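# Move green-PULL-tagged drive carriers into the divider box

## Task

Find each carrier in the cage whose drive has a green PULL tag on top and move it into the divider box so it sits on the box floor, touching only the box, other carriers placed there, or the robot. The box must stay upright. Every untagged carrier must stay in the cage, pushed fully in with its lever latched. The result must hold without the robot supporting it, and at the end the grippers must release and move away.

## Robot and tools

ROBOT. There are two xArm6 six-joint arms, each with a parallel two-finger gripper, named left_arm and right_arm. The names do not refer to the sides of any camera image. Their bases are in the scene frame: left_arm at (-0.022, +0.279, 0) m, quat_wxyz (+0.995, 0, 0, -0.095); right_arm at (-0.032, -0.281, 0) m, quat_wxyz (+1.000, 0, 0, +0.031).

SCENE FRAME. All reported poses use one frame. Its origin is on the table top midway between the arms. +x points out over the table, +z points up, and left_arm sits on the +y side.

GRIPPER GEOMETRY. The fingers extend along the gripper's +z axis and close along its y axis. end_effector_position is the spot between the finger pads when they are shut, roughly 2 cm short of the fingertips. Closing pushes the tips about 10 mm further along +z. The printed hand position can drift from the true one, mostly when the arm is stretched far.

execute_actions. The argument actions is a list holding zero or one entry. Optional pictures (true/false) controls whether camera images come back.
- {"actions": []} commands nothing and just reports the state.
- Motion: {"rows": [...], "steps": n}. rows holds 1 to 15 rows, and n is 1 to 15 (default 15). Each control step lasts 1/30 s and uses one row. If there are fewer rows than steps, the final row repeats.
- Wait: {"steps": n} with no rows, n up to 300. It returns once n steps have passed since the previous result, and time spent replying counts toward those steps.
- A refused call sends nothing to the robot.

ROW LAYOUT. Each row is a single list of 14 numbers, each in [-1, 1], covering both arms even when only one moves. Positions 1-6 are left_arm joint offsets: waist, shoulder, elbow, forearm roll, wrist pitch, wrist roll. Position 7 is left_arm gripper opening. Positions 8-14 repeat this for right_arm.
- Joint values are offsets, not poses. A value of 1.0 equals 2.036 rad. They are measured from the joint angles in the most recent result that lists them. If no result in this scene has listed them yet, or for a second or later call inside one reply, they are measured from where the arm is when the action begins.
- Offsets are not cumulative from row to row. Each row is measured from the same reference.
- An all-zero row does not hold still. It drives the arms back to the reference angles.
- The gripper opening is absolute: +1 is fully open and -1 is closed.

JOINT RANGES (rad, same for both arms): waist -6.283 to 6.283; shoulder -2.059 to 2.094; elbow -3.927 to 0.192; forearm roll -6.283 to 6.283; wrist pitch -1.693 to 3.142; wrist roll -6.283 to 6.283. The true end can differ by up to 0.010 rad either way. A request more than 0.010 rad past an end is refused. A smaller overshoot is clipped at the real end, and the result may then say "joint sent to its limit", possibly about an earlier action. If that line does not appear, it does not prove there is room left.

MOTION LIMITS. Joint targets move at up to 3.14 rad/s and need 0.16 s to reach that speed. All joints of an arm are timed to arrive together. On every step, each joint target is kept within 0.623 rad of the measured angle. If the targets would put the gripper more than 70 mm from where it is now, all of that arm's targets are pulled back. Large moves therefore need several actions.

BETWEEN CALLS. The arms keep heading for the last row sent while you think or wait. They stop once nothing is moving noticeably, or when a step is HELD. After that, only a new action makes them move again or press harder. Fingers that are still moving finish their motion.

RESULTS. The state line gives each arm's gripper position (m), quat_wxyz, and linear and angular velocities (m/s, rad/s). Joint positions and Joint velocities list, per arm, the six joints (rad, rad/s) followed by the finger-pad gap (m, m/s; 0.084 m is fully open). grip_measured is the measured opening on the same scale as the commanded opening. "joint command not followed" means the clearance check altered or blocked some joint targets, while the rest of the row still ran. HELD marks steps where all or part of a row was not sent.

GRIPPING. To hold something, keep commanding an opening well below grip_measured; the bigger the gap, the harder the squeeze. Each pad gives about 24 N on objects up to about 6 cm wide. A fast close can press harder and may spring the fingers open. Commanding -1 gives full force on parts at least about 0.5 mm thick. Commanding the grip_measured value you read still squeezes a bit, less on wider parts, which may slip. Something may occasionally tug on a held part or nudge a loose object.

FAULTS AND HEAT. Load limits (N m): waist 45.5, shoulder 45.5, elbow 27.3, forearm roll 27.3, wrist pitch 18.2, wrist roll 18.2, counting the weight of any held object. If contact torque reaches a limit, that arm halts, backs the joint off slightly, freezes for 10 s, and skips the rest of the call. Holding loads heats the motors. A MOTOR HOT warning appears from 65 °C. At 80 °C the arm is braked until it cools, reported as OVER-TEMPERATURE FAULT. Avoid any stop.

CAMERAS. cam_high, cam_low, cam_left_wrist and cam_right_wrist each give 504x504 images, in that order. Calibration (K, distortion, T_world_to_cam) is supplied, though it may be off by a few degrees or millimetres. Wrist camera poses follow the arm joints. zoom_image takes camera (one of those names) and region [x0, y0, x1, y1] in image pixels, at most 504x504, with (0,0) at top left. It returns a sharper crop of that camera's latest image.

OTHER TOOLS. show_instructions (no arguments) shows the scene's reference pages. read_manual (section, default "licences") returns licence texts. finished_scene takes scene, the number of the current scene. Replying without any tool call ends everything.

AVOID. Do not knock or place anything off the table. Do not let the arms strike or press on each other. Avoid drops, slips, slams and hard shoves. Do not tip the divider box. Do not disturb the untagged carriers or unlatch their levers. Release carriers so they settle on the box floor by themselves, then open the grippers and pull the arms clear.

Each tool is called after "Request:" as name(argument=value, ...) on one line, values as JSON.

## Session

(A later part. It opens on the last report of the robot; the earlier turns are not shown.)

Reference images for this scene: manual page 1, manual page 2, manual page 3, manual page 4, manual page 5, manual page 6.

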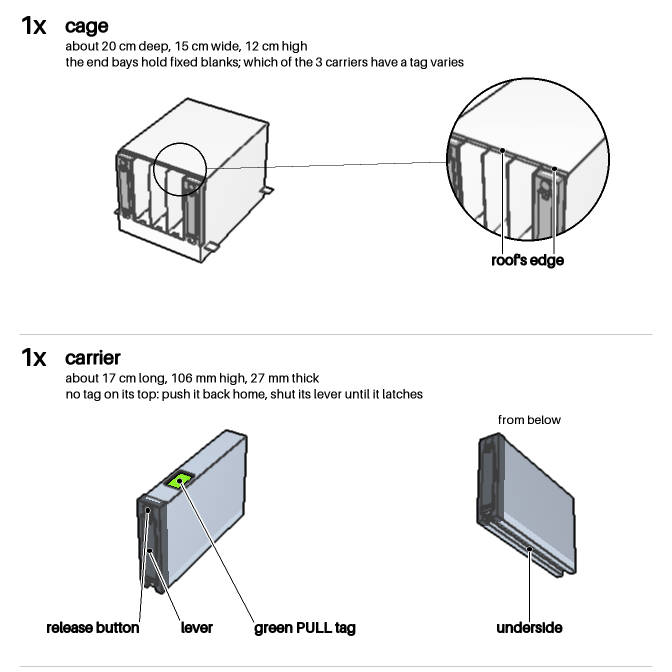

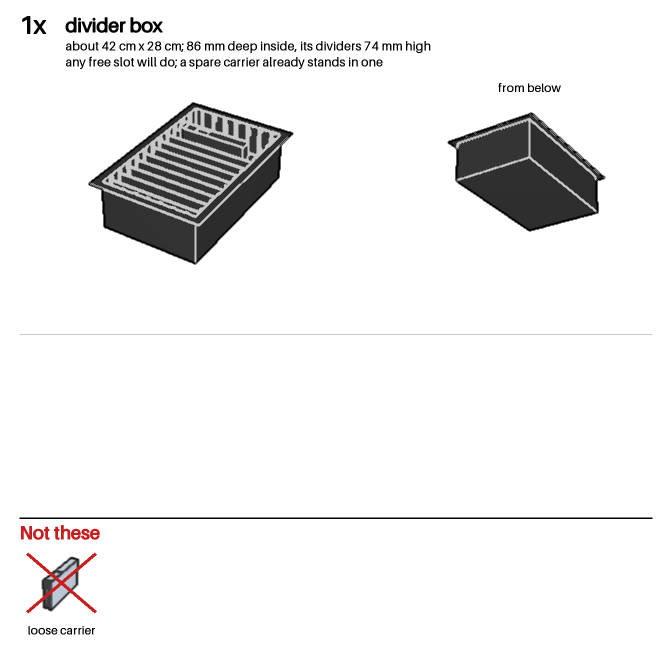

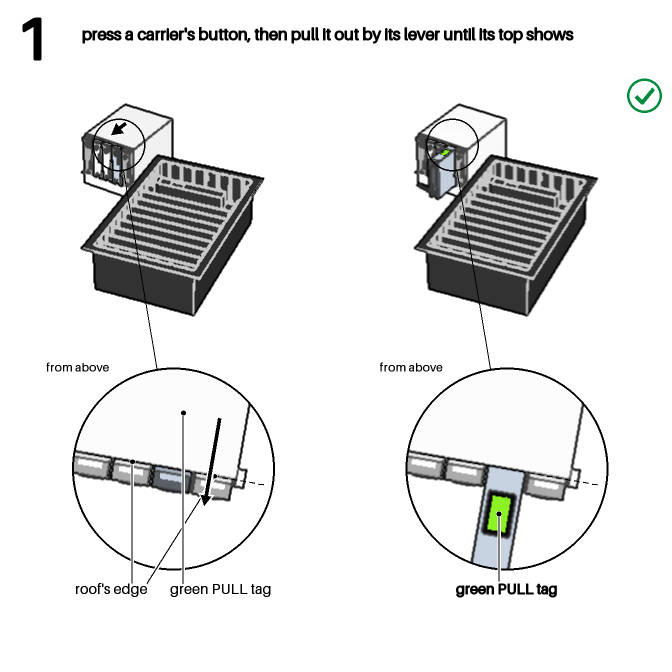

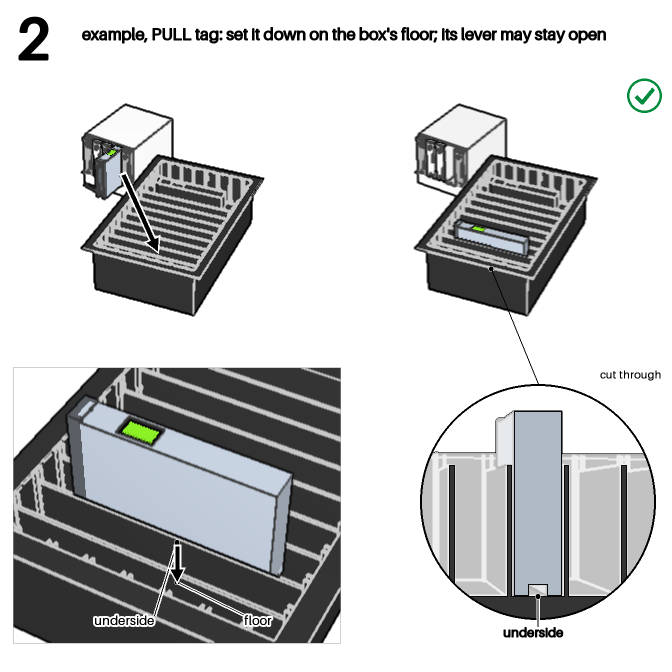

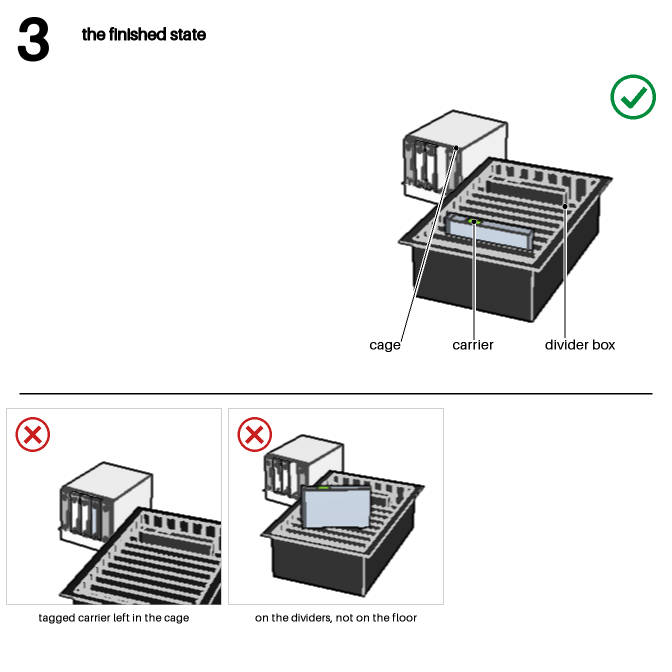

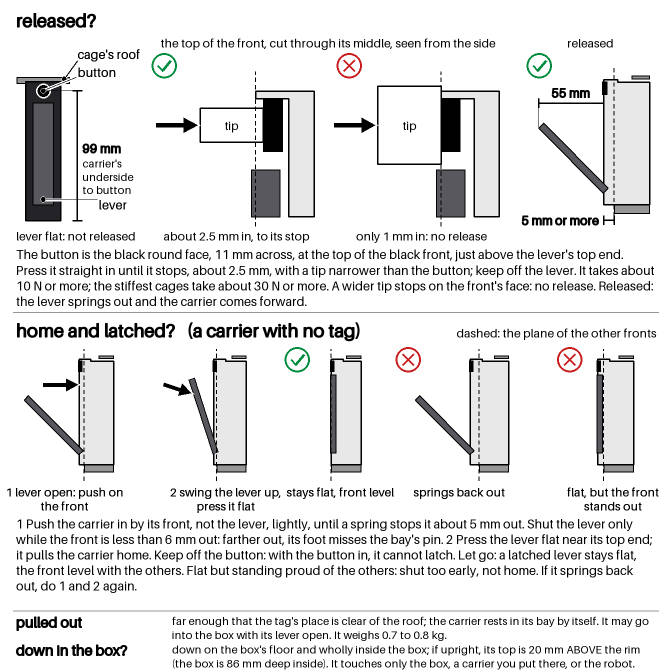

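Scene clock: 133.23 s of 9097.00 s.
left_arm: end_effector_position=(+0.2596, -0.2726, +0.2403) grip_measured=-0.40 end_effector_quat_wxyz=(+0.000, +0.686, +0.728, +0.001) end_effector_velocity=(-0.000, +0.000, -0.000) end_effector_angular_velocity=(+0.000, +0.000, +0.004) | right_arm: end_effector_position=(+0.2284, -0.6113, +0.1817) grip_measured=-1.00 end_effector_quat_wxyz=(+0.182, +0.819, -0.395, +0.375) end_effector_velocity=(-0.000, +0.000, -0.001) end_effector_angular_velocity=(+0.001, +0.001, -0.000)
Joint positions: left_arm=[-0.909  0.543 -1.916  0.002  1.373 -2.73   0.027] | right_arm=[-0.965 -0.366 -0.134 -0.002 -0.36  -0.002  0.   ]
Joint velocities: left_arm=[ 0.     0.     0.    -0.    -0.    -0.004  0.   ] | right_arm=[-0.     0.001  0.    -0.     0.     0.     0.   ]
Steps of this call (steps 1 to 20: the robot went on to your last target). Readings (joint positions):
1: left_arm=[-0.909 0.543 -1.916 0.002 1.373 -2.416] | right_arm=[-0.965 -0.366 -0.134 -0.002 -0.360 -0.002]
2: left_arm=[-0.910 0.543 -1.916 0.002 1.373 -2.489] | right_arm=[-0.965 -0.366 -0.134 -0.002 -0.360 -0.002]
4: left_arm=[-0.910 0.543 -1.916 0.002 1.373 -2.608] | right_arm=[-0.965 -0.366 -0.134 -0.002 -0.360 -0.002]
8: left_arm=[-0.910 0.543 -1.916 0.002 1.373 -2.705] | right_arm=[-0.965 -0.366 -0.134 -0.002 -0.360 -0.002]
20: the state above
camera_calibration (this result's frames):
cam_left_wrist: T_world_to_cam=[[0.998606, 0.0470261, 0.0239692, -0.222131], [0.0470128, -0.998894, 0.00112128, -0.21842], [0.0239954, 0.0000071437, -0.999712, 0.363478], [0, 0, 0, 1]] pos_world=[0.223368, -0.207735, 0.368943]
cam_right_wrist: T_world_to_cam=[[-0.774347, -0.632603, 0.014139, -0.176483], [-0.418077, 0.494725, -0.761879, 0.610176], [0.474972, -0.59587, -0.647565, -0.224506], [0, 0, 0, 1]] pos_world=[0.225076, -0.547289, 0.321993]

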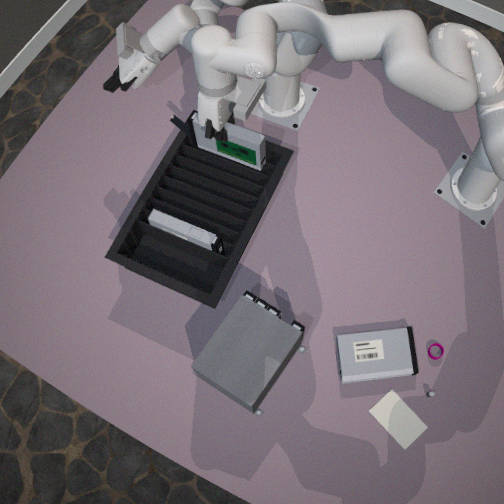

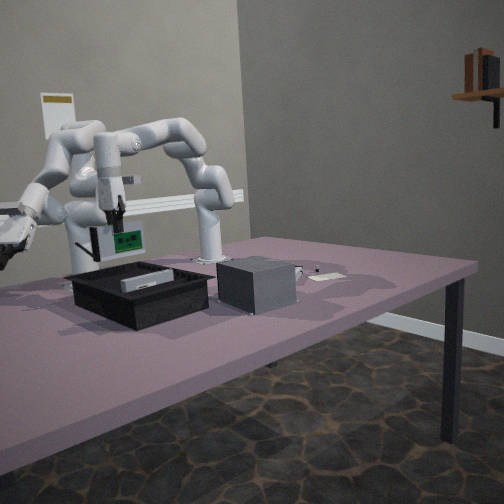

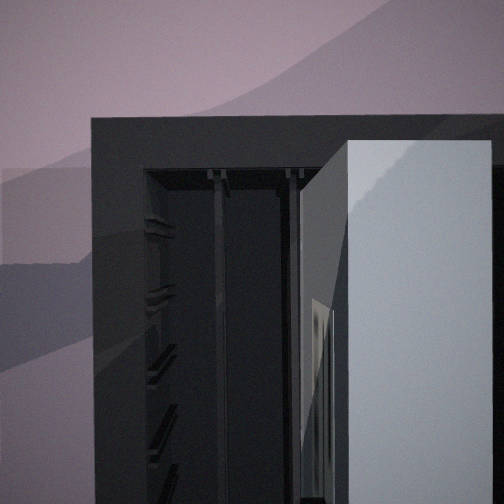

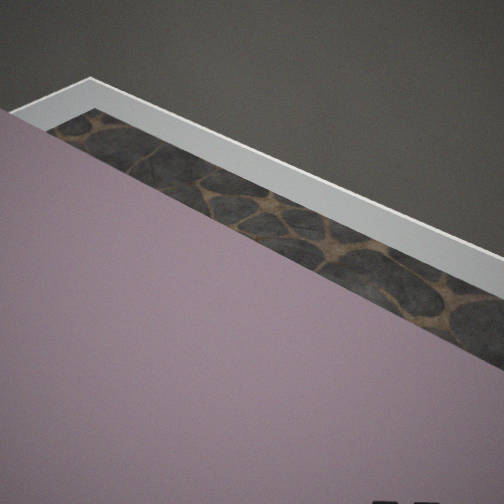

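Request:
execute_actions(actions=[{"rows":[[0.002,0.002,0.028,0,-0.03,0,-1,0,0,0,0,0,0,-1],[0.002,0.002,0.028,0,-0.03,0,-1,0,0,0,0,0,0,-1],[0.002,0.002,0.028,0,-0.03,0,-1,0,0,0,0,0,0,-1],[0.0038,0.0039,0.057,0,-0.0609,0,-1,0,0,0,0,0,0,-1]]}], pictures=false)

Request:
execute_actions(actions=[{"steps":12}])

Scene clock: 140.57 s of 9097.00 s.
left_arm: end_effector_position=(+0.2640, -0.2711, +0.1971) grip_measured=-0.40 end_effector_quat_wxyz=(+0.002, +0.683, +0.730, +0.000) end_effector_velocity=(+0.005, -0.010, +0.018) end_effector_angular_velocity=(-0.053, -0.027, +0.000) | right_arm: end_effector_position=(+0.2284, -0.6113, +0.1817) grip_measured=-1.00 end_effector_quat_wxyz=(+0.182, +0.819, -0.395, +0.375) end_effector_velocity=(-0.000, -0.000, -0.000) end_effector_angular_velocity=(-0.000, +0.000, -0.000)
Joint positions: left_arm=[-0.902  0.55  -1.804  0.002  1.251 -2.73   0.027] | right_arm=[-0.965 -0.366 -0.134 -0.002 -0.36  -0.002  0.   ]
Joint velocities: left_arm=[ 0.    -0.022 -0.006 -0.    -0.032  0.    -0.   ] | right_arm=[-0.001  0.     0.    -0.    -0.    -0.     0.   ]
Steps of this call (steps 1 to 15: the robot went on to your last target; steps 16 to 90: nothing new was sent; then 3.83 s passed at rest; steps 91 to 105: all 15 steps of this action). Readings (joint positions):
91: left_arm=[-0.909 0.543 -1.916 0.002 1.373 -2.730] | right_arm=[-0.965 -0.366 -0.134 -0.002 -0.360 -0.002]
92: left_arm=[-0.909 0.542 -1.913 0.002 1.369 -2.730] | right_arm=[-0.965 -0.366 -0.134 -0.002 -0.360 -0.002]
94: left_arm=[-0.908 0.542 -1.895 0.002 1.346 -2.730] | right_arm=[-0.965 -0.366 -0.134 -0.002 -0.360 -0.002]
98: left_arm=[-0.904 0.549 -1.829 0.002 1.283 -2.730] | right_arm=[-0.965 -0.366 -0.134 -0.002 -0.360 -0.002]
105: the state above

Scene clock: 140.97 s of 9097.00 s.
left_arm: end_effector_position=(+0.2639, -0.2706, +0.1955) grip_measured=-0.40 end_effector_quat_wxyz=(+0.001, +0.683, +0.730, +0.001) end_effector_velocity=(+0.000, -0.001, +0.002) end_effector_angular_velocity=(-0.003, -0.002, -0.001) | right_arm: end_effector_position=(+0.2284, -0.6113, +0.1817) grip_measured=-1.00 end_effector_quat_wxyz=(+0.182, +0.819, -0.395, +0.375) end_effector_velocity=(+0.000, -0.000, +0.000) end_effector_angular_velocity=(-0.000, -0.000, -0.000)
Joint positions: left_arm=[-0.902  0.55  -1.8    0.002  1.249 -2.73   0.027] | right_arm=[-0.965 -0.366 -0.134 -0.002 -0.36  -0.002  0.   ]
Joint velocities: left_arm=[ 0.    -0.002 -0.001  0.    -0.001  0.001  0.   ] | right_arm=[-0.    -0.    -0.    -0.001  0.     0.001  0.   ]
Steps of this call (steps 1 to 12: the robot went on to your last target). Readings (joint positions):
1: left_arm=[-0.902 0.549 -1.803 0.002 1.250 -2.730] | right_arm=[-0.965 -0.366 -0.134 -0.002 -0.360 -0.002]
2: left_arm=[-0.902 0.549 -1.803 0.002 1.250 -2.730] | right_arm=[-0.965 -0.366 -0.134 -0.002 -0.360 -0.002]
4: left_arm=[-0.902 0.550 -1.802 0.002 1.249 -2.730] | right_arm=[-0.965 -0.366 -0.134 -0.002 -0.360 -0.002]
8: left_arm=[-0.902 0.551 -1.800 0.002 1.249 -2.730] | right_arm=[-0.965 -0.366 -0.134 -0.002 -0.360 -0.002]
12: the state above
camera_calibration (this result's frames):
cam_left_wrist: T_world_to_cam=[[0.998223, 0.054518, 0.024058, -0.223337], [0.0544984, -0.998513, 0.00146834, -0.218492], [0.0241023, -0.000154606, -0.999709, 0.318481], [0, 0, 0, 1]] pos_world=[0.227172, -0.205942, 0.324083]
cam_right_wrist: T_world_to_cam=[[-0.774347, -0.632603, 0.0141388, -0.176483], [-0.418077, 0.494725, -0.761879, 0.610176], [0.474972, -0.59587, -0.647565, -0.224506], [0, 0, 0, 1]] pos_world=[0.225076, -0.547289, 0.321993]

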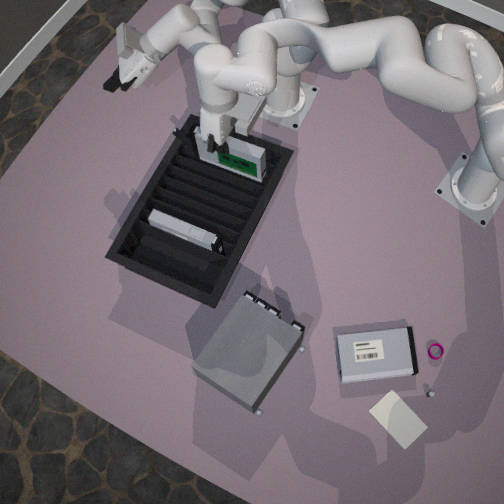

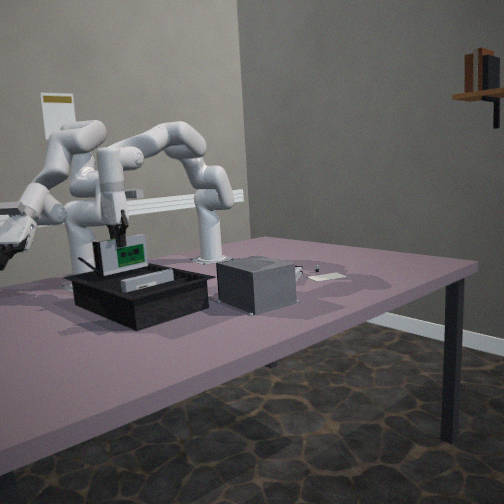

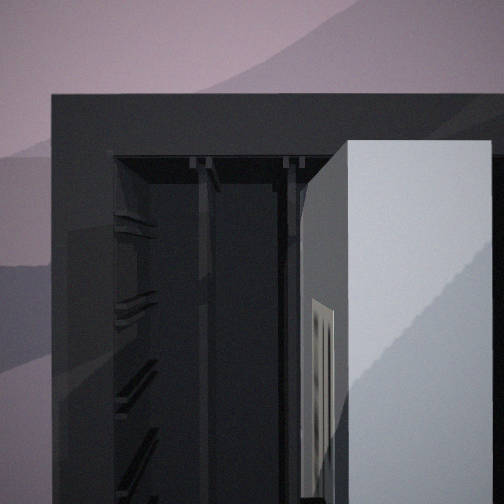

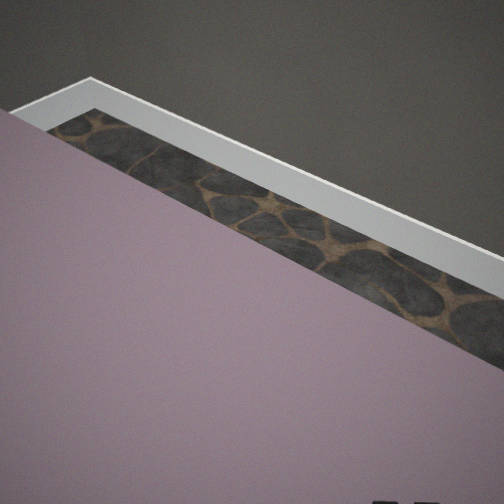

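Request:
execute_actions(actions=[{"rows":[[0.0004,0.0021,0.0059,0,-0.0079,0,-1,0,0,0,0,0,0,-1],[0.0004,0.0042,0.0118,0,-0.0159,0,-1,0,0,0,0,0,0,-1],[0.0004,0.0063,0.0177,0,-0.0238,0,-1,0,0,0,0,0,0,-1],[0.0004,0.0084,0.0236,0,-0.0317,0,-1,0,0,0,0,0,0,-1],[0.0004,0.0105,0.0295,0,-0.0396,0,-1,0,0,0,0,0,0,-1],[0.0004,0.0126,0.0354,0,-0.0476,0,-1,0,0,0,0,0,0,-1],[0.0004,0.0147,0.0413,0,-0.0555,0,-1,0,0,0,0,0,0,-1],[0.0004,0.0179,0.0452,0,-0.0625,0,-1,0,0,0,0,0,0,-1],[0.0004,0.021,0.049,0,-0.0695,0,-1,0,0,0,0,0,0,-1],[0.0004,0.0242,0.0529,0,-0.0765,0,-1,0,0,0,0,0,0,-1],[0.0004,0.0273,0.0567,0,-0.0836,0,-1,0,0,0,0,0,0,-1],[0.0004,0.0305,0.0606,0,-0.0906,0,-1,0,0,0,0,0,0,-1],[0.0004,0.0336,0.0644,0,-0.0976,0,-1,0,0,0,0,0,0,-1],[0.0004,0.0368,0.0683,0,-0.1046,0,-1,0,0,0,0,0,0,-1]]}], pictures=false)

Request:
execute_actions(actions=[{"steps":18}])

Scene clock: 153.03 s of 9097.00 s.
left_arm: end_effector_position=(+0.2644, -0.2706, +0.1271) grip_measured=-0.40 end_effector_quat_wxyz=(-0.001, +0.683, +0.731, +0.001) end_effector_velocity=(+0.002, -0.004, -0.171) end_effector_angular_velocity=(-0.021, -0.010, +0.001) | right_arm: end_effector_position=(+0.2284, -0.6113, +0.1817) grip_measured=-1.00 end_effector_quat_wxyz=(+0.182, +0.819, -0.395, +0.375) end_effector_velocity=(-0.000, -0.000, -0.001) end_effector_angular_velocity=(+0.002, +0.001, -0.001)
Joint positions: left_arm=[-0.901  0.605 -1.688  0.002  1.085 -2.73   0.027] | right_arm=[-0.965 -0.366 -0.134 -0.002 -0.36  -0.002  0.   ]
Joint velocities: left_arm=[ 0.001  0.175  0.23   0.    -0.428 -0.001  0.   ] | right_arm=[-0.001  0.002  0.     0.     0.     0.     0.   ]
Steps of this call (steps 1 to 15: the robot went on to your last target; steps 16 to 90: nothing new was sent; then 8.57 s passed at rest; steps 91 to 105: all 15 steps of this action). Readings (joint positions):
91: left_arm=[-0.902 0.551 -1.800 0.002 1.249 -2.730] | right_arm=[-0.965 -0.366 -0.134 -0.002 -0.360 -0.002]
92: left_arm=[-0.902 0.551 -1.799 0.002 1.247 -2.730] | right_arm=[-0.965 -0.366 -0.134 -0.002 -0.360 -0.002]
94: left_arm=[-0.901 0.553 -1.792 0.002 1.235 -2.730] | right_arm=[-0.965 -0.366 -0.134 -0.002 -0.360 -0.002]
98: left_arm=[-0.901 0.567 -1.754 0.002 1.187 -2.730] | right_arm=[-0.965 -0.366 -0.134 -0.002 -0.360 -0.002]
105: the state above

Scene clock: 153.63 s of 9097.00 s.
left_arm: end_effector_position=(+0.2644, -0.2707, +0.1077) grip_measured=-0.40 end_effector_quat_wxyz=(+0.001, +0.683, +0.730, +0.001) end_effector_velocity=(-0.000, -0.000, -0.000) end_effector_angular_velocity=(-0.000, -0.000, +0.002) | right_arm: end_effector_position=(+0.2284, -0.6113, +0.1817) grip_measured=-1.00 end_effector_quat_wxyz=(+0.182, +0.819, -0.395, +0.375) end_effector_velocity=(-0.001, -0.000, -0.001) end_effector_angular_velocity=(+0.001, +0.001, -0.001)
Joint positions: left_arm=[-0.901  0.625 -1.662  0.002  1.036 -2.73   0.027] | right_arm=[-0.965 -0.366 -0.134 -0.002 -0.36  -0.002  0.   ]
Joint velocities: left_arm=[-0.     0.001  0.    -0.    -0.001 -0.002  0.   ] | right_arm=[-0.002  0.     0.001 -0.     0.    -0.001  0.   ]
Steps of this call (steps 1 to 18: the robot went on to your last target). Readings (joint positions):
1: left_arm=[-0.901 0.610 -1.681 0.002 1.072 -2.730] | right_arm=[-0.965 -0.366 -0.134 -0.002 -0.360 -0.002]
2: left_arm=[-0.901 0.616 -1.674 0.002 1.061 -2.730] | right_arm=[-0.965 -0.366 -0.134 -0.002 -0.360 -0.002]
4: left_arm=[-0.901 0.622 -1.665 0.002 1.049 -2.730] | right_arm=[-0.965 -0.366 -0.134 -0.002 -0.360 -0.002]
8: left_arm=[-0.901 0.624 -1.662 0.002 1.039 -2.730] | right_arm=[-0.965 -0.366 -0.134 -0.002 -0.360 -0.002]
18: the state above
camera_calibration (this result's frames):
cam_left_wrist: T_world_to_cam=[[0.998196, 0.0549746, 0.0241363, -0.221629], [0.0549418, -0.998488, 0.00201873, -0.218684], [0.0242108, -0.000688991, -0.999707, 0.230535], [0, 0, 0, 1]] pos_world=[0.227663, -0.206011, 0.236259]
cam_right_wrist: T_world_to_cam=[[-0.774347, -0.632603, 0.0141387, -0.176483], [-0.418076, 0.494725, -0.761879, 0.610176], [0.474972, -0.59587, -0.647565, -0.224506], [0, 0, 0, 1]] pos_world=[0.225076, -0.547289, 0.321993]

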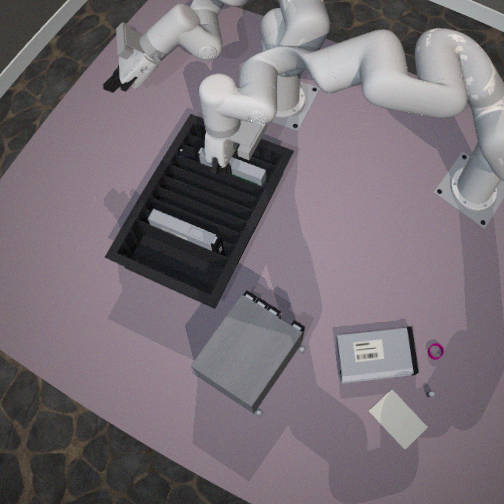

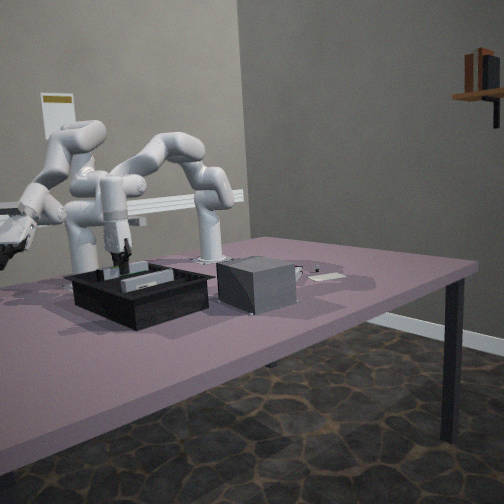

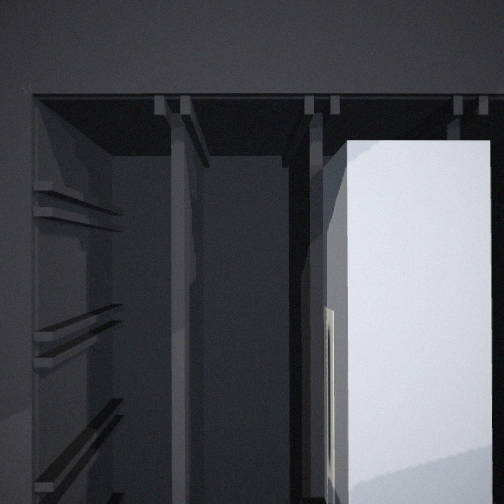

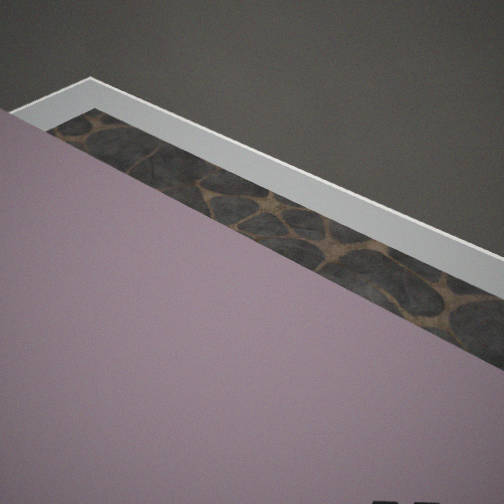

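Request:
execute_actions(actions=[{"rows":[[0,0,0,0,0,0,0,0,0,0,0,0,0,-1]],"steps":10}], pictures=false)

Request:
execute_actions(actions=[{"rows":[[0,-0.022,-0.027,0,0.049,0,0,0,0,0,0,0,0,-1],[0,-0.022,-0.027,0,0.049,0,0,0,0,0,0,0,0,-1],[0,-0.022,-0.027,0,0.049,0,0,0,0,0,0,0,0,-1],[0,-0.022,-0.027,0,0.049,0,0,0,0,0,0,0,0,-1],[0,-0.022,-0.027,0,0.049,0,0,0,0,0,0,0,0,-1],[0,-0.022,-0.027,0,0.049,0,0,0,0,0,0,0,0,-1],[0,-0.022,-0.027,0,0.049,0,0,0,0,0,0,0,0,-1],[0,-0.022,-0.027,0,0.049,0,0,0,0,0,0,0,0,-1],[0.2677,-0.258,0,0,-0.3259,0.84,0.45,0,0,0,0,0,0,-1]]}], pictures=false)

Request:
execute_actions(actions=[{"steps":75}], pictures=false)

Request:
execute_actions(actions=[{"rows":[[0,0,0.477,0,-0.477,0.501,0.45,0.66,0,0,0,0,0,-1]]}], pictures=false)

Request:
execute_actions(actions=[{"steps":48}], pictures=false)

Scene clock: 163.60 s of 9097.00 s.
left_arm: end_effector_position=(+0.2644, -0.2707, +0.1076) grip_measured=-0.01 end_effector_quat_wxyz=(+0.001, +0.683, +0.731, +0.001) end_effector_velocity=(-0.000, -0.001, +0.001) end_effector_angular_velocity=(-0.002, -0.001, -0.001) | right_arm: end_effector_position=(+0.2284, -0.6113, +0.1817) grip_measured=-1.00 end_effector_quat_wxyz=(+0.182, +0.819, -0.395, +0.375) end_effector_velocity=(+0.000, -0.000, +0.001) end_effector_angular_velocity=(-0.002, -0.001, +0.001)
Joint positions: left_arm=[-0.901  0.625 -1.662  0.002  1.036 -2.73   0.043] | right_arm=[-0.965 -0.366 -0.134 -0.002 -0.36  -0.002  0.   ]
Joint velocities: left_arm=[-0.001 -0.    -0.001  0.    -0.     0.     0.001] | right_arm=[ 0.    -0.001 -0.001 -0.    -0.    -0.     0.   ]
Steps of this call (steps 1 to 15: the robot went on to your last target; steps 16 to 90: nothing new was sent; then 6.63 s passed at rest; steps 91 to 100: all 10 steps of this action). Readings (joint positions):
91: left_arm=[-0.901 0.625 -1.661 0.002 1.036 -2.730] | right_arm=[-0.965 -0.366 -0.134 -0.002 -0.360 -0.002]
92: left_arm=[-0.901 0.625 -1.661 0.002 1.036 -2.730] | right_arm=[-0.965 -0.366 -0.134 -0.002 -0.360 -0.002]
94: left_arm=[-0.901 0.625 -1.661 0.002 1.036 -2.730] | right_arm=[-0.965 -0.366 -0.134 -0.002 -0.360 -0.002]
98: left_arm=[-0.901 0.625 -1.662 0.002 1.036 -2.730] | right_arm=[-0.965 -0.366 -0.134 -0.002 -0.360 -0.002]
100: the state above

Scene clock: 164.10 s of 9097.00 s.
left_arm: end_effector_position=(+0.3156, -0.2702, +0.1931) grip_measured=+0.44 end_effector_quat_wxyz=(+0.069, +0.685, +0.725, -0.018) end_effector_velocity=(+0.304, +0.009, +0.315) end_effector_angular_velocity=(-0.735, -0.532, -0.079) | right_arm: end_effector_position=(+0.2284, -0.6113, +0.1817) grip_measured=-1.00 end_effector_quat_wxyz=(+0.182, +0.819, -0.395, +0.375) end_effector_velocity=(+0.000, -0.000, +0.000) end_effector_angular_velocity=(-0.001, -0.001, +0.000)
Joint positions: left_arm=[-0.83   0.52  -1.708  0.002  1.046 -2.648  0.062] | right_arm=[-0.965 -0.366 -0.134 -0.002 -0.36  -0.002  0.   ]
Joint velocities: left_arm=[ 0.408 -0.394 -0.012  0.    -0.5    0.492  0.005] | right_arm=[-0.    -0.001 -0.    -0.    -0.     0.     0.   ]
Steps of this call (steps 1 to 15: all 15 steps of this action). Readings (joint positions):
1: left_arm=[-0.901 0.625 -1.662 0.002 1.036 -2.730] | right_arm=[-0.965 -0.366 -0.134 -0.002 -0.360 -0.002]
2: left_arm=[-0.901 0.624 -1.663 0.002 1.040 -2.730] | right_arm=[-0.965 -0.366 -0.134 -0.002 -0.360 -0.002]
4: left_arm=[-0.901 0.613 -1.676 0.002 1.073 -2.730] | right_arm=[-0.965 -0.366 -0.134 -0.002 -0.360 -0.002]
8: left_arm=[-0.901 0.582 -1.715 0.002 1.121 -2.730] | right_arm=[-0.965 -0.366 -0.134 -0.002 -0.360 -0.002]
15: the state above

Scene clock: 166.60 s of 9097.00 s.
left_arm: end_effector_position=(+0.5643, -0.0769, +0.5964) grip_measured=+0.44 end_effector_quat_wxyz=(+0.395, +0.805, +0.194, +0.398) end_effector_velocity=(-0.000, +0.000, +0.000) end_effector_angular_velocity=(-0.000, +0.000, +0.000) | right_arm: end_effector_position=(+0.2284, -0.6113, +0.1817) grip_measured=-1.00 end_effector_quat_wxyz=(+0.182, +0.819, -0.395, +0.375) end_effector_velocity=(+0.000, -0.000, +0.001) end_effector_angular_velocity=(-0.001, -0.001, -0.001)
Joint positions: left_arm=[-0.356  0.099 -1.662  0.002  0.373 -1.02   0.063] | right_arm=[-0.965 -0.366 -0.134 -0.002 -0.36  -0.002  0.   ]
Joint velocities: left_arm=[ 0.    -0.001  0.001 -0.     0.    -0.     0.   ] | right_arm=[-0.    -0.001 -0.    -0.    -0.     0.001  0.   ]
Steps of this call (steps 1 to 75: the robot went on to your last target). Readings (joint positions):
1: left_arm=[-0.817 0.507 -1.707 0.002 1.030 -2.631] | right_arm=[-0.965 -0.366 -0.134 -0.002 -0.360 -0.002]
2: left_arm=[-0.804 0.496 -1.706 0.002 1.013 -2.614] | right_arm=[-0.965 -0.366 -0.134 -0.002 -0.360 -0.002]
4: left_arm=[-0.778 0.473 -1.702 0.002 0.978 -2.579] | right_arm=[-0.965 -0.366 -0.134 -0.002 -0.360 -0.002]
8: left_arm=[-0.727 0.428 -1.698 0.002 0.906 -2.505] | right_arm=[-0.965 -0.366 -0.134 -0.002 -0.360 -0.002]
75: the state above
All arms were judged still, so your last target was given up. Only a new action makes them travel on or press farther. Fingers that are still opening or closing keep moving.

Scene clock: 167.10 s of 9097.00 s.
left_arm: end_effector_position=(+0.5646, -0.0773, +0.4479) grip_measured=+0.44 end_effector_quat_wxyz=(+0.302, +0.828, +0.020, +0.471) end_effector_velocity=(-0.064, +0.038, -0.365) end_effector_angular_velocity=(+0.826, -0.469, -0.384) | right_arm: end_effector_position=(+0.3346, -0.4870, +0.1818) grip_measured=-1.00 end_effector_quat_wxyz=(+0.106, +0.880, -0.229, +0.403) end_effector_velocity=(+0.191, +0.341, -0.001) end_effector_angular_velocity=(+0.001, +0.002, +0.929)
Joint positions: left_arm=[-0.356  0.1   -1.238  0.002 -0.051 -0.596  0.063] | right_arm=[-0.573 -0.366 -0.134 -0.002 -0.36  -0.002  0.   ]
Joint velocities: left_arm=[-0.     0.009  1.03   0.    -1.01   1.024 -0.   ] | right_arm=[0.929 0.002 0.001 0.001 0.    0.    0.   ]
Steps of this call (steps 1 to 15: all 15 steps of this action). Readings (joint positions):
1: left_arm=[-0.356 0.099 -1.662 0.002 0.373 -1.020] | right_arm=[-0.965 -0.366 -0.134 -0.002 -0.360 -0.002]
2: left_arm=[-0.356 0.099 -1.659 0.002 0.369 -1.016] | right_arm=[-0.962 -0.366 -0.134 -0.001 -0.360 -0.002]
4: left_arm=[-0.356 0.096 -1.624 0.002 0.327 -0.976] | right_arm=[-0.924 -0.366 -0.134 -0.001 -0.360 -0.002]
8: left_arm=[-0.356 0.101 -1.474 0.002 0.187 -0.834] | right_arm=[-0.791 -0.366 -0.134 -0.002 -0.360 -0.002]
15: the state above

Scene clock: 168.70 s of 9097.00 s.
left_arm: end_effector_position=(+0.4890, -0.0316, +0.2806) grip_measured=+0.44 end_effector_quat_wxyz=(+0.151, +0.797, -0.224, +0.540) end_effector_velocity=(-0.000, -0.000, +0.000) end_effector_angular_velocity=(+0.000, -0.001, -0.001) | right_arm: end_effector_position=(+0.3482, -0.1020, +0.1817) grip_measured=-1.00 end_effector_quat_wxyz=(-0.091, +0.887, +0.200, +0.407) end_effector_velocity=(-0.001, +0.001, -0.000) end_effector_angular_velocity=(-0.000, +0.000, +0.004)
Joint positions: left_arm=[-0.356  0.099 -0.691  0.002 -0.598 -0.     0.063] | right_arm=[ 0.378 -0.366 -0.134 -0.002 -0.36  -0.002  0.   ]
Joint velocities: left_arm=[-0.    -0.001  0.001  0.    -0.     0.     0.   ] | right_arm=[ 0.003  0.     0.    -0.001  0.    -0.     0.   ]
Steps of this call (steps 1 to 48: the robot went on to your last target). Readings (joint positions):
1: left_arm=[-0.356 0.100 -1.203 0.002 -0.085 -0.561] | right_arm=[-0.542 -0.366 -0.134 -0.002 -0.360 -0.002]
2: left_arm=[-0.356 0.100 -1.170 0.002 -0.118 -0.525] | right_arm=[-0.511 -0.366 -0.134 -0.002 -0.360 -0.002]
4: left_arm=[-0.356 0.100 -1.103 0.002 -0.186 -0.452] | right_arm=[-0.449 -0.366 -0.134 -0.002 -0.360 -0.002]
8: left_arm=[-0.356 0.100 -0.968 0.002 -0.321 -0.303] | right_arm=[-0.325 -0.366 -0.134 -0.002 -0.360 -0.002]
48: the state above

Request:
execute_actions(actions=[{"rows":[[0,0.145,0,0,0,0,0.45,0,0,0,0,0,0,-1]]}], pictures=false)

Request:
execute_actions(actions=[{"steps":20}], pictures=false)

Request:
execute_actions(actions=[{"rows":[[0,0.0147,-0.028,0,0.0137,0,0.45,0,0,0,0,0,0,-1]]}], pictures=false)

Request:
execute_actions(actions=[{"steps":10}])

Scene clock: 172.87 s of 9097.00 s.
left_arm: end_effector_position=(+0.4723, -0.0215, +0.1176) grip_measured=+0.44 end_effector_quat_wxyz=(+0.119, +0.864, -0.243, +0.425) end_effector_velocity=(-0.042, +0.026, -0.176) end_effector_angular_velocity=(+0.160, +0.264, +0.000) | right_arm: end_effector_position=(+0.3482, -0.1020, +0.1817) grip_measured=-1.00 end_effector_quat_wxyz=(-0.091, +0.887, +0.200, +0.407) end_effector_velocity=(-0.000, +0.001, +0.001) end_effector_angular_velocity=(-0.001, -0.002, +0.003)
Joint positions: left_arm=[-0.356  0.372 -0.688  0.002 -0.597 -0.     0.063] | right_arm=[ 0.378 -0.366 -0.134 -0.002 -0.36  -0.002  0.   ]
Joint velocities: left_arm=[-0.     0.294  0.014  0.     0.001 -0.001  0.   ] | right_arm=[ 0.001 -0.001 -0.    -0.002 -0.    -0.001  0.   ]
Steps of this call (steps 1 to 15: the robot went on to your last target; steps 16 to 90: nothing new was sent; then 0.67 s passed at rest; steps 91 to 105: all 15 steps of this action). Readings (joint positions):
91: left_arm=[-0.356 0.100 -0.691 0.002 -0.598 -0.000] | right_arm=[0.379 -0.366 -0.134 -0.002 -0.360 -0.002]
92: left_arm=[-0.356 0.102 -0.691 0.002 -0.598 -0.000] | right_arm=[0.379 -0.366 -0.134 -0.002 -0.360 -0.002]
94: left_arm=[-0.356 0.134 -0.696 0.002 -0.600 -0.000] | right_arm=[0.379 -0.366 -0.134 -0.002 -0.360 -0.002]
98: left_arm=[-0.356 0.232 -0.689 0.002 -0.598 -0.000] | right_arm=[0.378 -0.366 -0.134 -0.002 -0.360 -0.002]
105: the state above

Scene clock: 173.53 s of 9097.00 s.
left_arm: end_effector_position=(+0.4703, -0.0203, +0.1061) grip_measured=+0.44 end_effector_quat_wxyz=(+0.117, +0.868, -0.244, +0.416) end_effector_velocity=(-0.000, +0.000, -0.001) end_effector_angular_velocity=(+0.001, +0.002, +0.000) | right_arm: end_effector_position=(+0.3482, -0.1020, +0.1817) grip_measured=-1.00 end_effector_quat_wxyz=(-0.091, +0.887, +0.200, +0.407) end_effector_velocity=(-0.000, +0.000, -0.000) end_effector_angular_velocity=(-0.000, +0.000, +0.001)
Joint positions: left_arm=[-0.356  0.394 -0.691  0.002 -0.598 -0.     0.063] | right_arm=[ 0.378 -0.366 -0.134 -0.002 -0.36  -0.002  0.   ]
Joint velocities: left_arm=[-0.     0.002  0.001  0.     0.    -0.     0.   ] | right_arm=[ 0.    -0.001  0.001 -0.001  0.     0.     0.   ]
Steps of this call (steps 1 to 20: the robot went on to your last target). Readings (joint positions):
1: left_arm=[-0.356 0.380 -0.688 0.002 -0.597 -0.000] | right_arm=[0.378 -0.366 -0.134 -0.002 -0.360 -0.002]
2: left_arm=[-0.356 0.385 -0.689 0.002 -0.598 -0.000] | right_arm=[0.378 -0.366 -0.134 -0.002 -0.360 -0.002]
4: left_arm=[-0.356 0.389 -0.691 0.002 -0.598 -0.000] | right_arm=[0.378 -0.366 -0.134 -0.002 -0.360 -0.002]
8: left_arm=[-0.356 0.392 -0.692 0.002 -0.598 -0.000] | right_arm=[0.378 -0.366 -0.134 -0.002 -0.360 -0.002]
20: the state above

Scene clock: 174.03 s of 9097.00 s.
left_arm: end_effector_position=(+0.4832, -0.0281, +0.1058) grip_measured=+0.44 end_effector_quat_wxyz=(+0.117, +0.868, -0.244, +0.416) end_effector_velocity=(+0.002, -0.001, +0.001) end_effector_angular_velocity=(-0.001, -0.001, -0.000) | right_arm: end_effector_position=(+0.3482, -0.1020, +0.1817) grip_measured=-1.00 end_effector_quat_wxyz=(-0.091, +0.887, +0.200, +0.407) end_effector_velocity=(+0.000, +0.000, +0.001) end_effector_angular_velocity=(+0.002, -0.002, +0.000)
Joint positions: left_arm=[-0.356  0.424 -0.747  0.002 -0.57  -0.     0.063] | right_arm=[ 0.378 -0.366 -0.134 -0.002 -0.36  -0.002  0.   ]
Joint velocities: left_arm=[-0.     0.003 -0.007  0.     0.002 -0.     0.   ] | right_arm=[ 0.001 -0.002 -0.    -0.001 -0.     0.001  0.   ]
Steps of this call (steps 1 to 15: all 15 steps of this action). Readings (joint positions):
1: left_arm=[-0.356 0.395 -0.691 0.002 -0.598 -0.000] | right_arm=[0.378 -0.366 -0.134 -0.002 -0.360 -0.002]
2: left_arm=[-0.356 0.396 -0.693 0.002 -0.596 -0.000] | right_arm=[0.378 -0.366 -0.134 -0.002 -0.360 -0.002]
4: left_arm=[-0.356 0.407 -0.714 0.002 -0.586 -0.000] | right_arm=[0.378 -0.366 -0.134 -0.002 -0.360 -0.002]
8: left_arm=[-0.356 0.421 -0.742 0.002 -0.574 -0.000] | right_arm=[0.378 -0.366 -0.134 -0.002 -0.360 -0.002]
15: the state above

Scene clock: 174.37 s of 9097.00 s.
left_arm: end_effector_position=(+0.4834, -0.0282, +0.1058) grip_measured=+0.44 end_effector_quat_wxyz=(+0.117, +0.868, -0.244, +0.416) end_effector_velocity=(+0.000, -0.000, -0.000) end_effector_angular_velocity=(+0.000, +0.000, -0.000) | right_arm: end_effector_position=(+0.3482, -0.1020, +0.1817) grip_measured=-1.00 end_effector_quat_wxyz=(-0.091, +0.887, +0.200, +0.407) end_effector_velocity=(-0.000, +0.001, -0.000) end_effector_angular_velocity=(+0.000, +0.001, +0.002)
Joint positions: left_arm=[-0.356  0.424 -0.748  0.002 -0.57  -0.     0.063] | right_arm=[ 0.378 -0.366 -0.134 -0.002 -0.36  -0.002  0.   ]
Joint velocities: left_arm=[-0.     0.001 -0.001  0.    -0.    -0.     0.   ] | right_arm=[ 0.002  0.     0.    -0.     0.     0.     0.   ]
Steps of this call (steps 1 to 10: the robot went on to your last target). Readings (joint positions):
1: left_arm=[-0.356 0.424 -0.747 0.002 -0.570 -0.000] | right_arm=[0.378 -0.366 -0.134 -0.002 -0.360 -0.002]
2: left_arm=[-0.356 0.424 -0.747 0.002 -0.570 -0.000] | right_arm=[0.378 -0.366 -0.134 -0.002 -0.360 -0.002]
4: left_arm=[-0.356 0.424 -0.748 0.002 -0.570 -0.000] | right_arm=[0.378 -0.366 -0.134 -0.002 -0.360 -0.002]
8: left_arm=[-0.356 0.424 -0.748 0.002 -0.570 -0.000] | right_arm=[0.378 -0.366 -0.134 -0.002 -0.360 -0.002]
10: the state above
camera_calibration (this result's frames):
cam_left_wrist: T_world_to_cam=[[-0.541797, -0.8405, 0.003936, 0.267814], [-0.529363, 0.337589, -0.778337, 0.414168], [0.652864, -0.423784, -0.627834, -0.131655], [0, 0, 0, 1]] pos_world=[0.450299, 0.029486, 0.238651]
cam_right_wrist: T_world_to_cam=[[0.44162, -0.897091, 0.0141249, -0.211903], [-0.576296, -0.295695, -0.761871, 0.382769], [0.687644, 0.328317, -0.647575, 0.0422734], [0, 0, 0, 1]] pos_world=[0.2851, -0.0907929, 0.321989]

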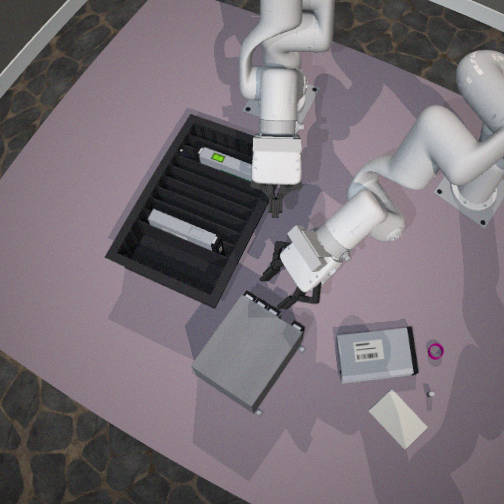

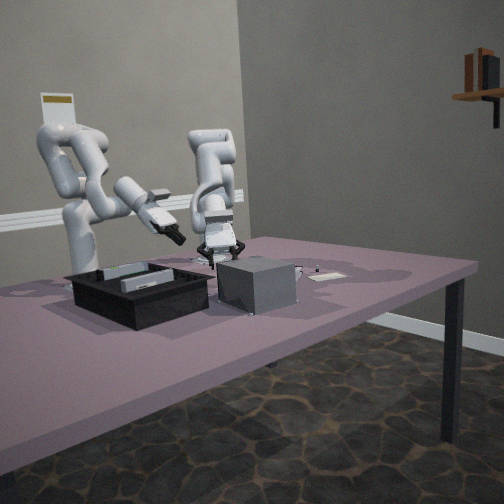

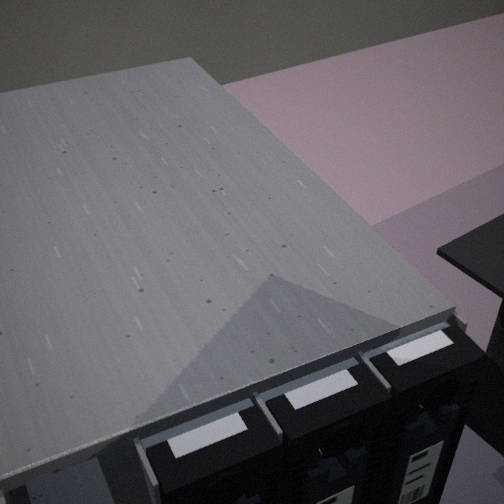

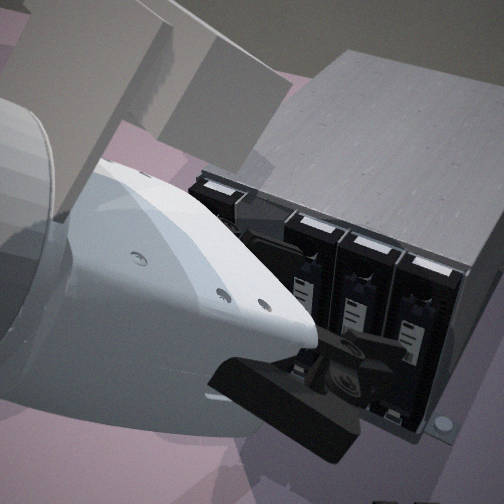

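Request:
execute_actions(actions=[{"rows":[[0.0014,0.001,-0.004,0,0.003,0,0.45,0,0,0,0,0,0,-1],[0.0014,0.003,-0.008,0,0.005,0,0.45,0,0,0,0,0,0,-1],[0.0014,0.005,-0.012,0,0.007,0,0.45,0,0,0,0,0,0,-1],[0.0014,0.006,-0.014,0,0.008,0,0.45,0,0,0,0,0,0,-1],[0.0014,0.007,-0.0157,0,0.0087,0,0.45,0,0,0,0,0,0,-1],[0.0014,0.008,-0.0175,0,0.0095,0,0.45,0,0,0,0,0,0,-1]]}], pictures=false)

Request:
execute_actions(actions=[{"steps":15}], pictures=false)

Request:
execute_actions(actions=[{"rows":[[0,-0.011,0.021,0,-0.01,0,0.45,0,0,0,0,0,0,-1]]}])

Scene clock: 181.40 s of 9097.00 s.
left_arm: end_effector_position=(+0.4911, -0.0311, +0.1052) grip_measured=+0.45 end_effector_quat_wxyz=(+0.116, +0.869, -0.243, +0.415) end_effector_velocity=(+0.002, -0.001, +0.001) end_effector_angular_velocity=(-0.000, -0.002, -0.001) | right_arm: end_effector_position=(+0.3482, -0.1020, +0.1817) grip_measured=-1.00 end_effector_quat_wxyz=(-0.091, +0.887, +0.200, +0.407) end_effector_velocity=(-0.000, -0.000, +0.000) end_effector_angular_velocity=(+0.000, -0.001, -0.001)
Joint positions: left_arm=[-0.353  0.44  -0.779  0.002 -0.551 -0.     0.063] | right_arm=[ 0.378 -0.366 -0.134 -0.002 -0.36  -0.002  0.   ]
Joint velocities: left_arm=[-0.     0.004 -0.009  0.     0.003  0.001  0.   ] | right_arm=[-0.    -0.002  0.001  0.002 -0.    -0.001  0.   ]
Steps of this call (steps 1 to 15: the robot went on to your last target; steps 16 to 90: nothing new was sent; then 3.53 s passed at rest; steps 91 to 105: all 15 steps of this action). Readings (joint positions):
91: left_arm=[-0.356 0.424 -0.748 0.002 -0.570 -0.000] | right_arm=[0.378 -0.366 -0.134 -0.002 -0.360 -0.002]
92: left_arm=[-0.356 0.425 -0.749 0.002 -0.569 -0.000] | right_arm=[0.378 -0.366 -0.134 -0.002 -0.360 -0.002]
94: left_arm=[-0.355 0.427 -0.755 0.002 -0.565 -0.000] | right_arm=[0.378 -0.366 -0.134 -0.002 -0.360 -0.002]
98: left_arm=[-0.354 0.436 -0.771 0.002 -0.556 -0.000] | right_arm=[0.378 -0.366 -0.134 -0.002 -0.360 -0.002]
105: the state above

Scene clock: 181.90 s of 9097.00 s.
left_arm: end_effector_position=(+0.4917, -0.0314, +0.1056) grip_measured=+0.45 end_effector_quat_wxyz=(+0.116, +0.869, -0.243, +0.415) end_effector_velocity=(+0.001, -0.001, +0.002) end_effector_angular_velocity=(-0.001, -0.004, -0.001) | right_arm: end_effector_position=(+0.3482, -0.1020, +0.1817) grip_measured=-1.00 end_effector_quat_wxyz=(-0.091, +0.887, +0.200, +0.407) end_effector_velocity=(+0.000, +0.000, +0.000) end_effector_angular_velocity=(+0.000, -0.000, +0.000)
Joint positions: left_arm=[-0.353  0.441 -0.782  0.002 -0.55  -0.     0.063] | right_arm=[ 0.378 -0.366 -0.134 -0.002 -0.36  -0.002  0.   ]
Joint velocities: left_arm=[ 0.    -0.001 -0.003  0.     0.     0.002  0.   ] | right_arm=[ 0.     0.    -0.001  0.    -0.     0.     0.   ]
Steps of this call (steps 1 to 15: the robot went on to your last target). Readings (joint positions):
1: left_arm=[-0.353 0.440 -0.780 0.002 -0.551 -0.000] | right_arm=[0.378 -0.366 -0.134 -0.002 -0.360 -0.002]
2: left_arm=[-0.353 0.440 -0.780 0.002 -0.551 -0.000] | right_arm=[0.378 -0.366 -0.134 -0.002 -0.360 -0.002]
4: left_arm=[-0.353 0.440 -0.780 0.002 -0.551 -0.000] | right_arm=[0.378 -0.366 -0.134 -0.002 -0.360 -0.002]
8: left_arm=[-0.353 0.441 -0.781 0.002 -0.550 -0.000] | right_arm=[0.378 -0.366 -0.134 -0.002 -0.360 -0.002]
15: the state above
All arms were judged still, so your last target was given up. Only a new action makes them travel on or press farther. Fingers that are still opening or closing keep moving.

Scene clock: 182.40 s of 9097.00 s.
left_arm: end_effector_position=(+0.4839, -0.0262, +0.1083) grip_measured=+0.44 end_effector_quat_wxyz=(+0.116, +0.868, -0.242, +0.418) end_effector_velocity=(-0.006, +0.002, -0.005) end_effector_angular_velocity=(+0.006, +0.012, -0.002) | right_arm: end_effector_position=(+0.3482, -0.1020, +0.1817) grip_measured=-1.00 end_effector_quat_wxyz=(-0.091, +0.887, +0.200, +0.407) end_effector_velocity=(+0.000, -0.000, +0.000) end_effector_angular_velocity=(+0.001, -0.000, -0.001)
Joint positions: left_arm=[-0.353  0.418 -0.743  0.002 -0.572 -0.     0.063] | right_arm=[ 0.378 -0.366 -0.134 -0.002 -0.36  -0.002  0.   ]
Joint velocities: left_arm=[-0.003 -0.004  0.018  0.    -0.001 -0.002  0.   ] | right_arm=[-0.    -0.    -0.     0.001 -0.     0.001  0.   ]
Steps of this call (steps 1 to 15: all 15 steps of this action). Readings (joint positions):
1: left_arm=[-0.353 0.441 -0.782 0.002 -0.550 -0.000] | right_arm=[0.378 -0.366 -0.134 -0.002 -0.360 -0.002]
2: left_arm=[-0.353 0.440 -0.779 0.002 -0.552 -0.000] | right_arm=[0.378 -0.366 -0.134 -0.002 -0.360 -0.002]
4: left_arm=[-0.353 0.432 -0.768 0.002 -0.559 0.000] | right_arm=[0.378 -0.366 -0.134 -0.002 -0.360 -0.002]
8: left_arm=[-0.353 0.421 -0.750 0.002 -0.569 0.000] | right_arm=[0.378 -0.366 -0.134 -0.002 -0.360 -0.002]
15: the state above
camera_calibration (this result's frames):
cam_left_wrist: T_world_to_cam=[[-0.538989, -0.842304, 0.00378268, 0.268364], [-0.527853, 0.334266, -0.780793, 0.415073], [0.656401, -0.422836, -0.624778, -0.131582], [0, 0, 0, 1]] pos_world=[0.450113, 0.0316615, 0.240862]
cam_right_wrist: T_world_to_cam=[[0.44162, -0.897091, 0.0141249, -0.211903], [-0.576296, -0.295695, -0.761871, 0.382769], [0.687644, 0.328317, -0.647575, 0.0422734], [0, 0, 0, 1]] pos_world=[0.2851, -0.0907929, 0.321989]

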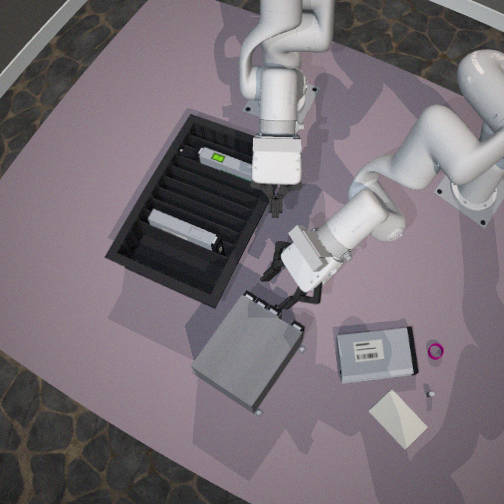

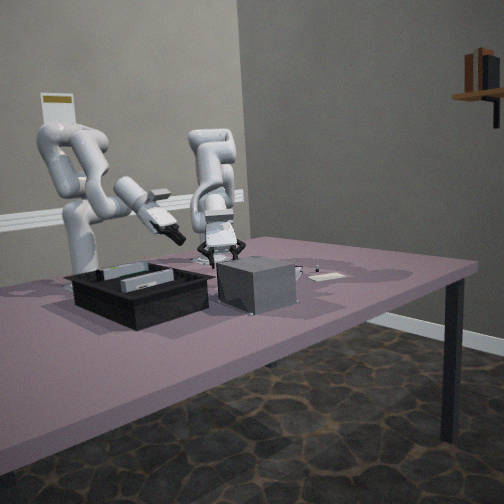

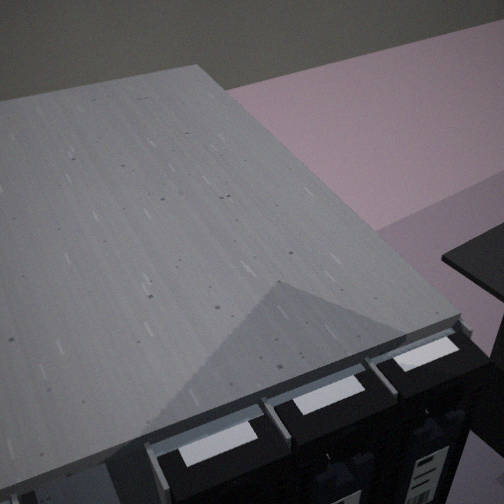

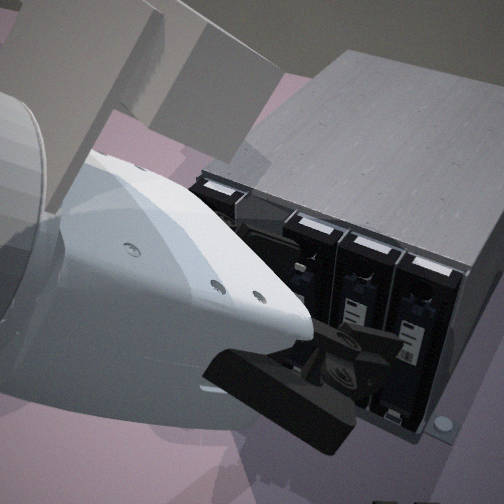

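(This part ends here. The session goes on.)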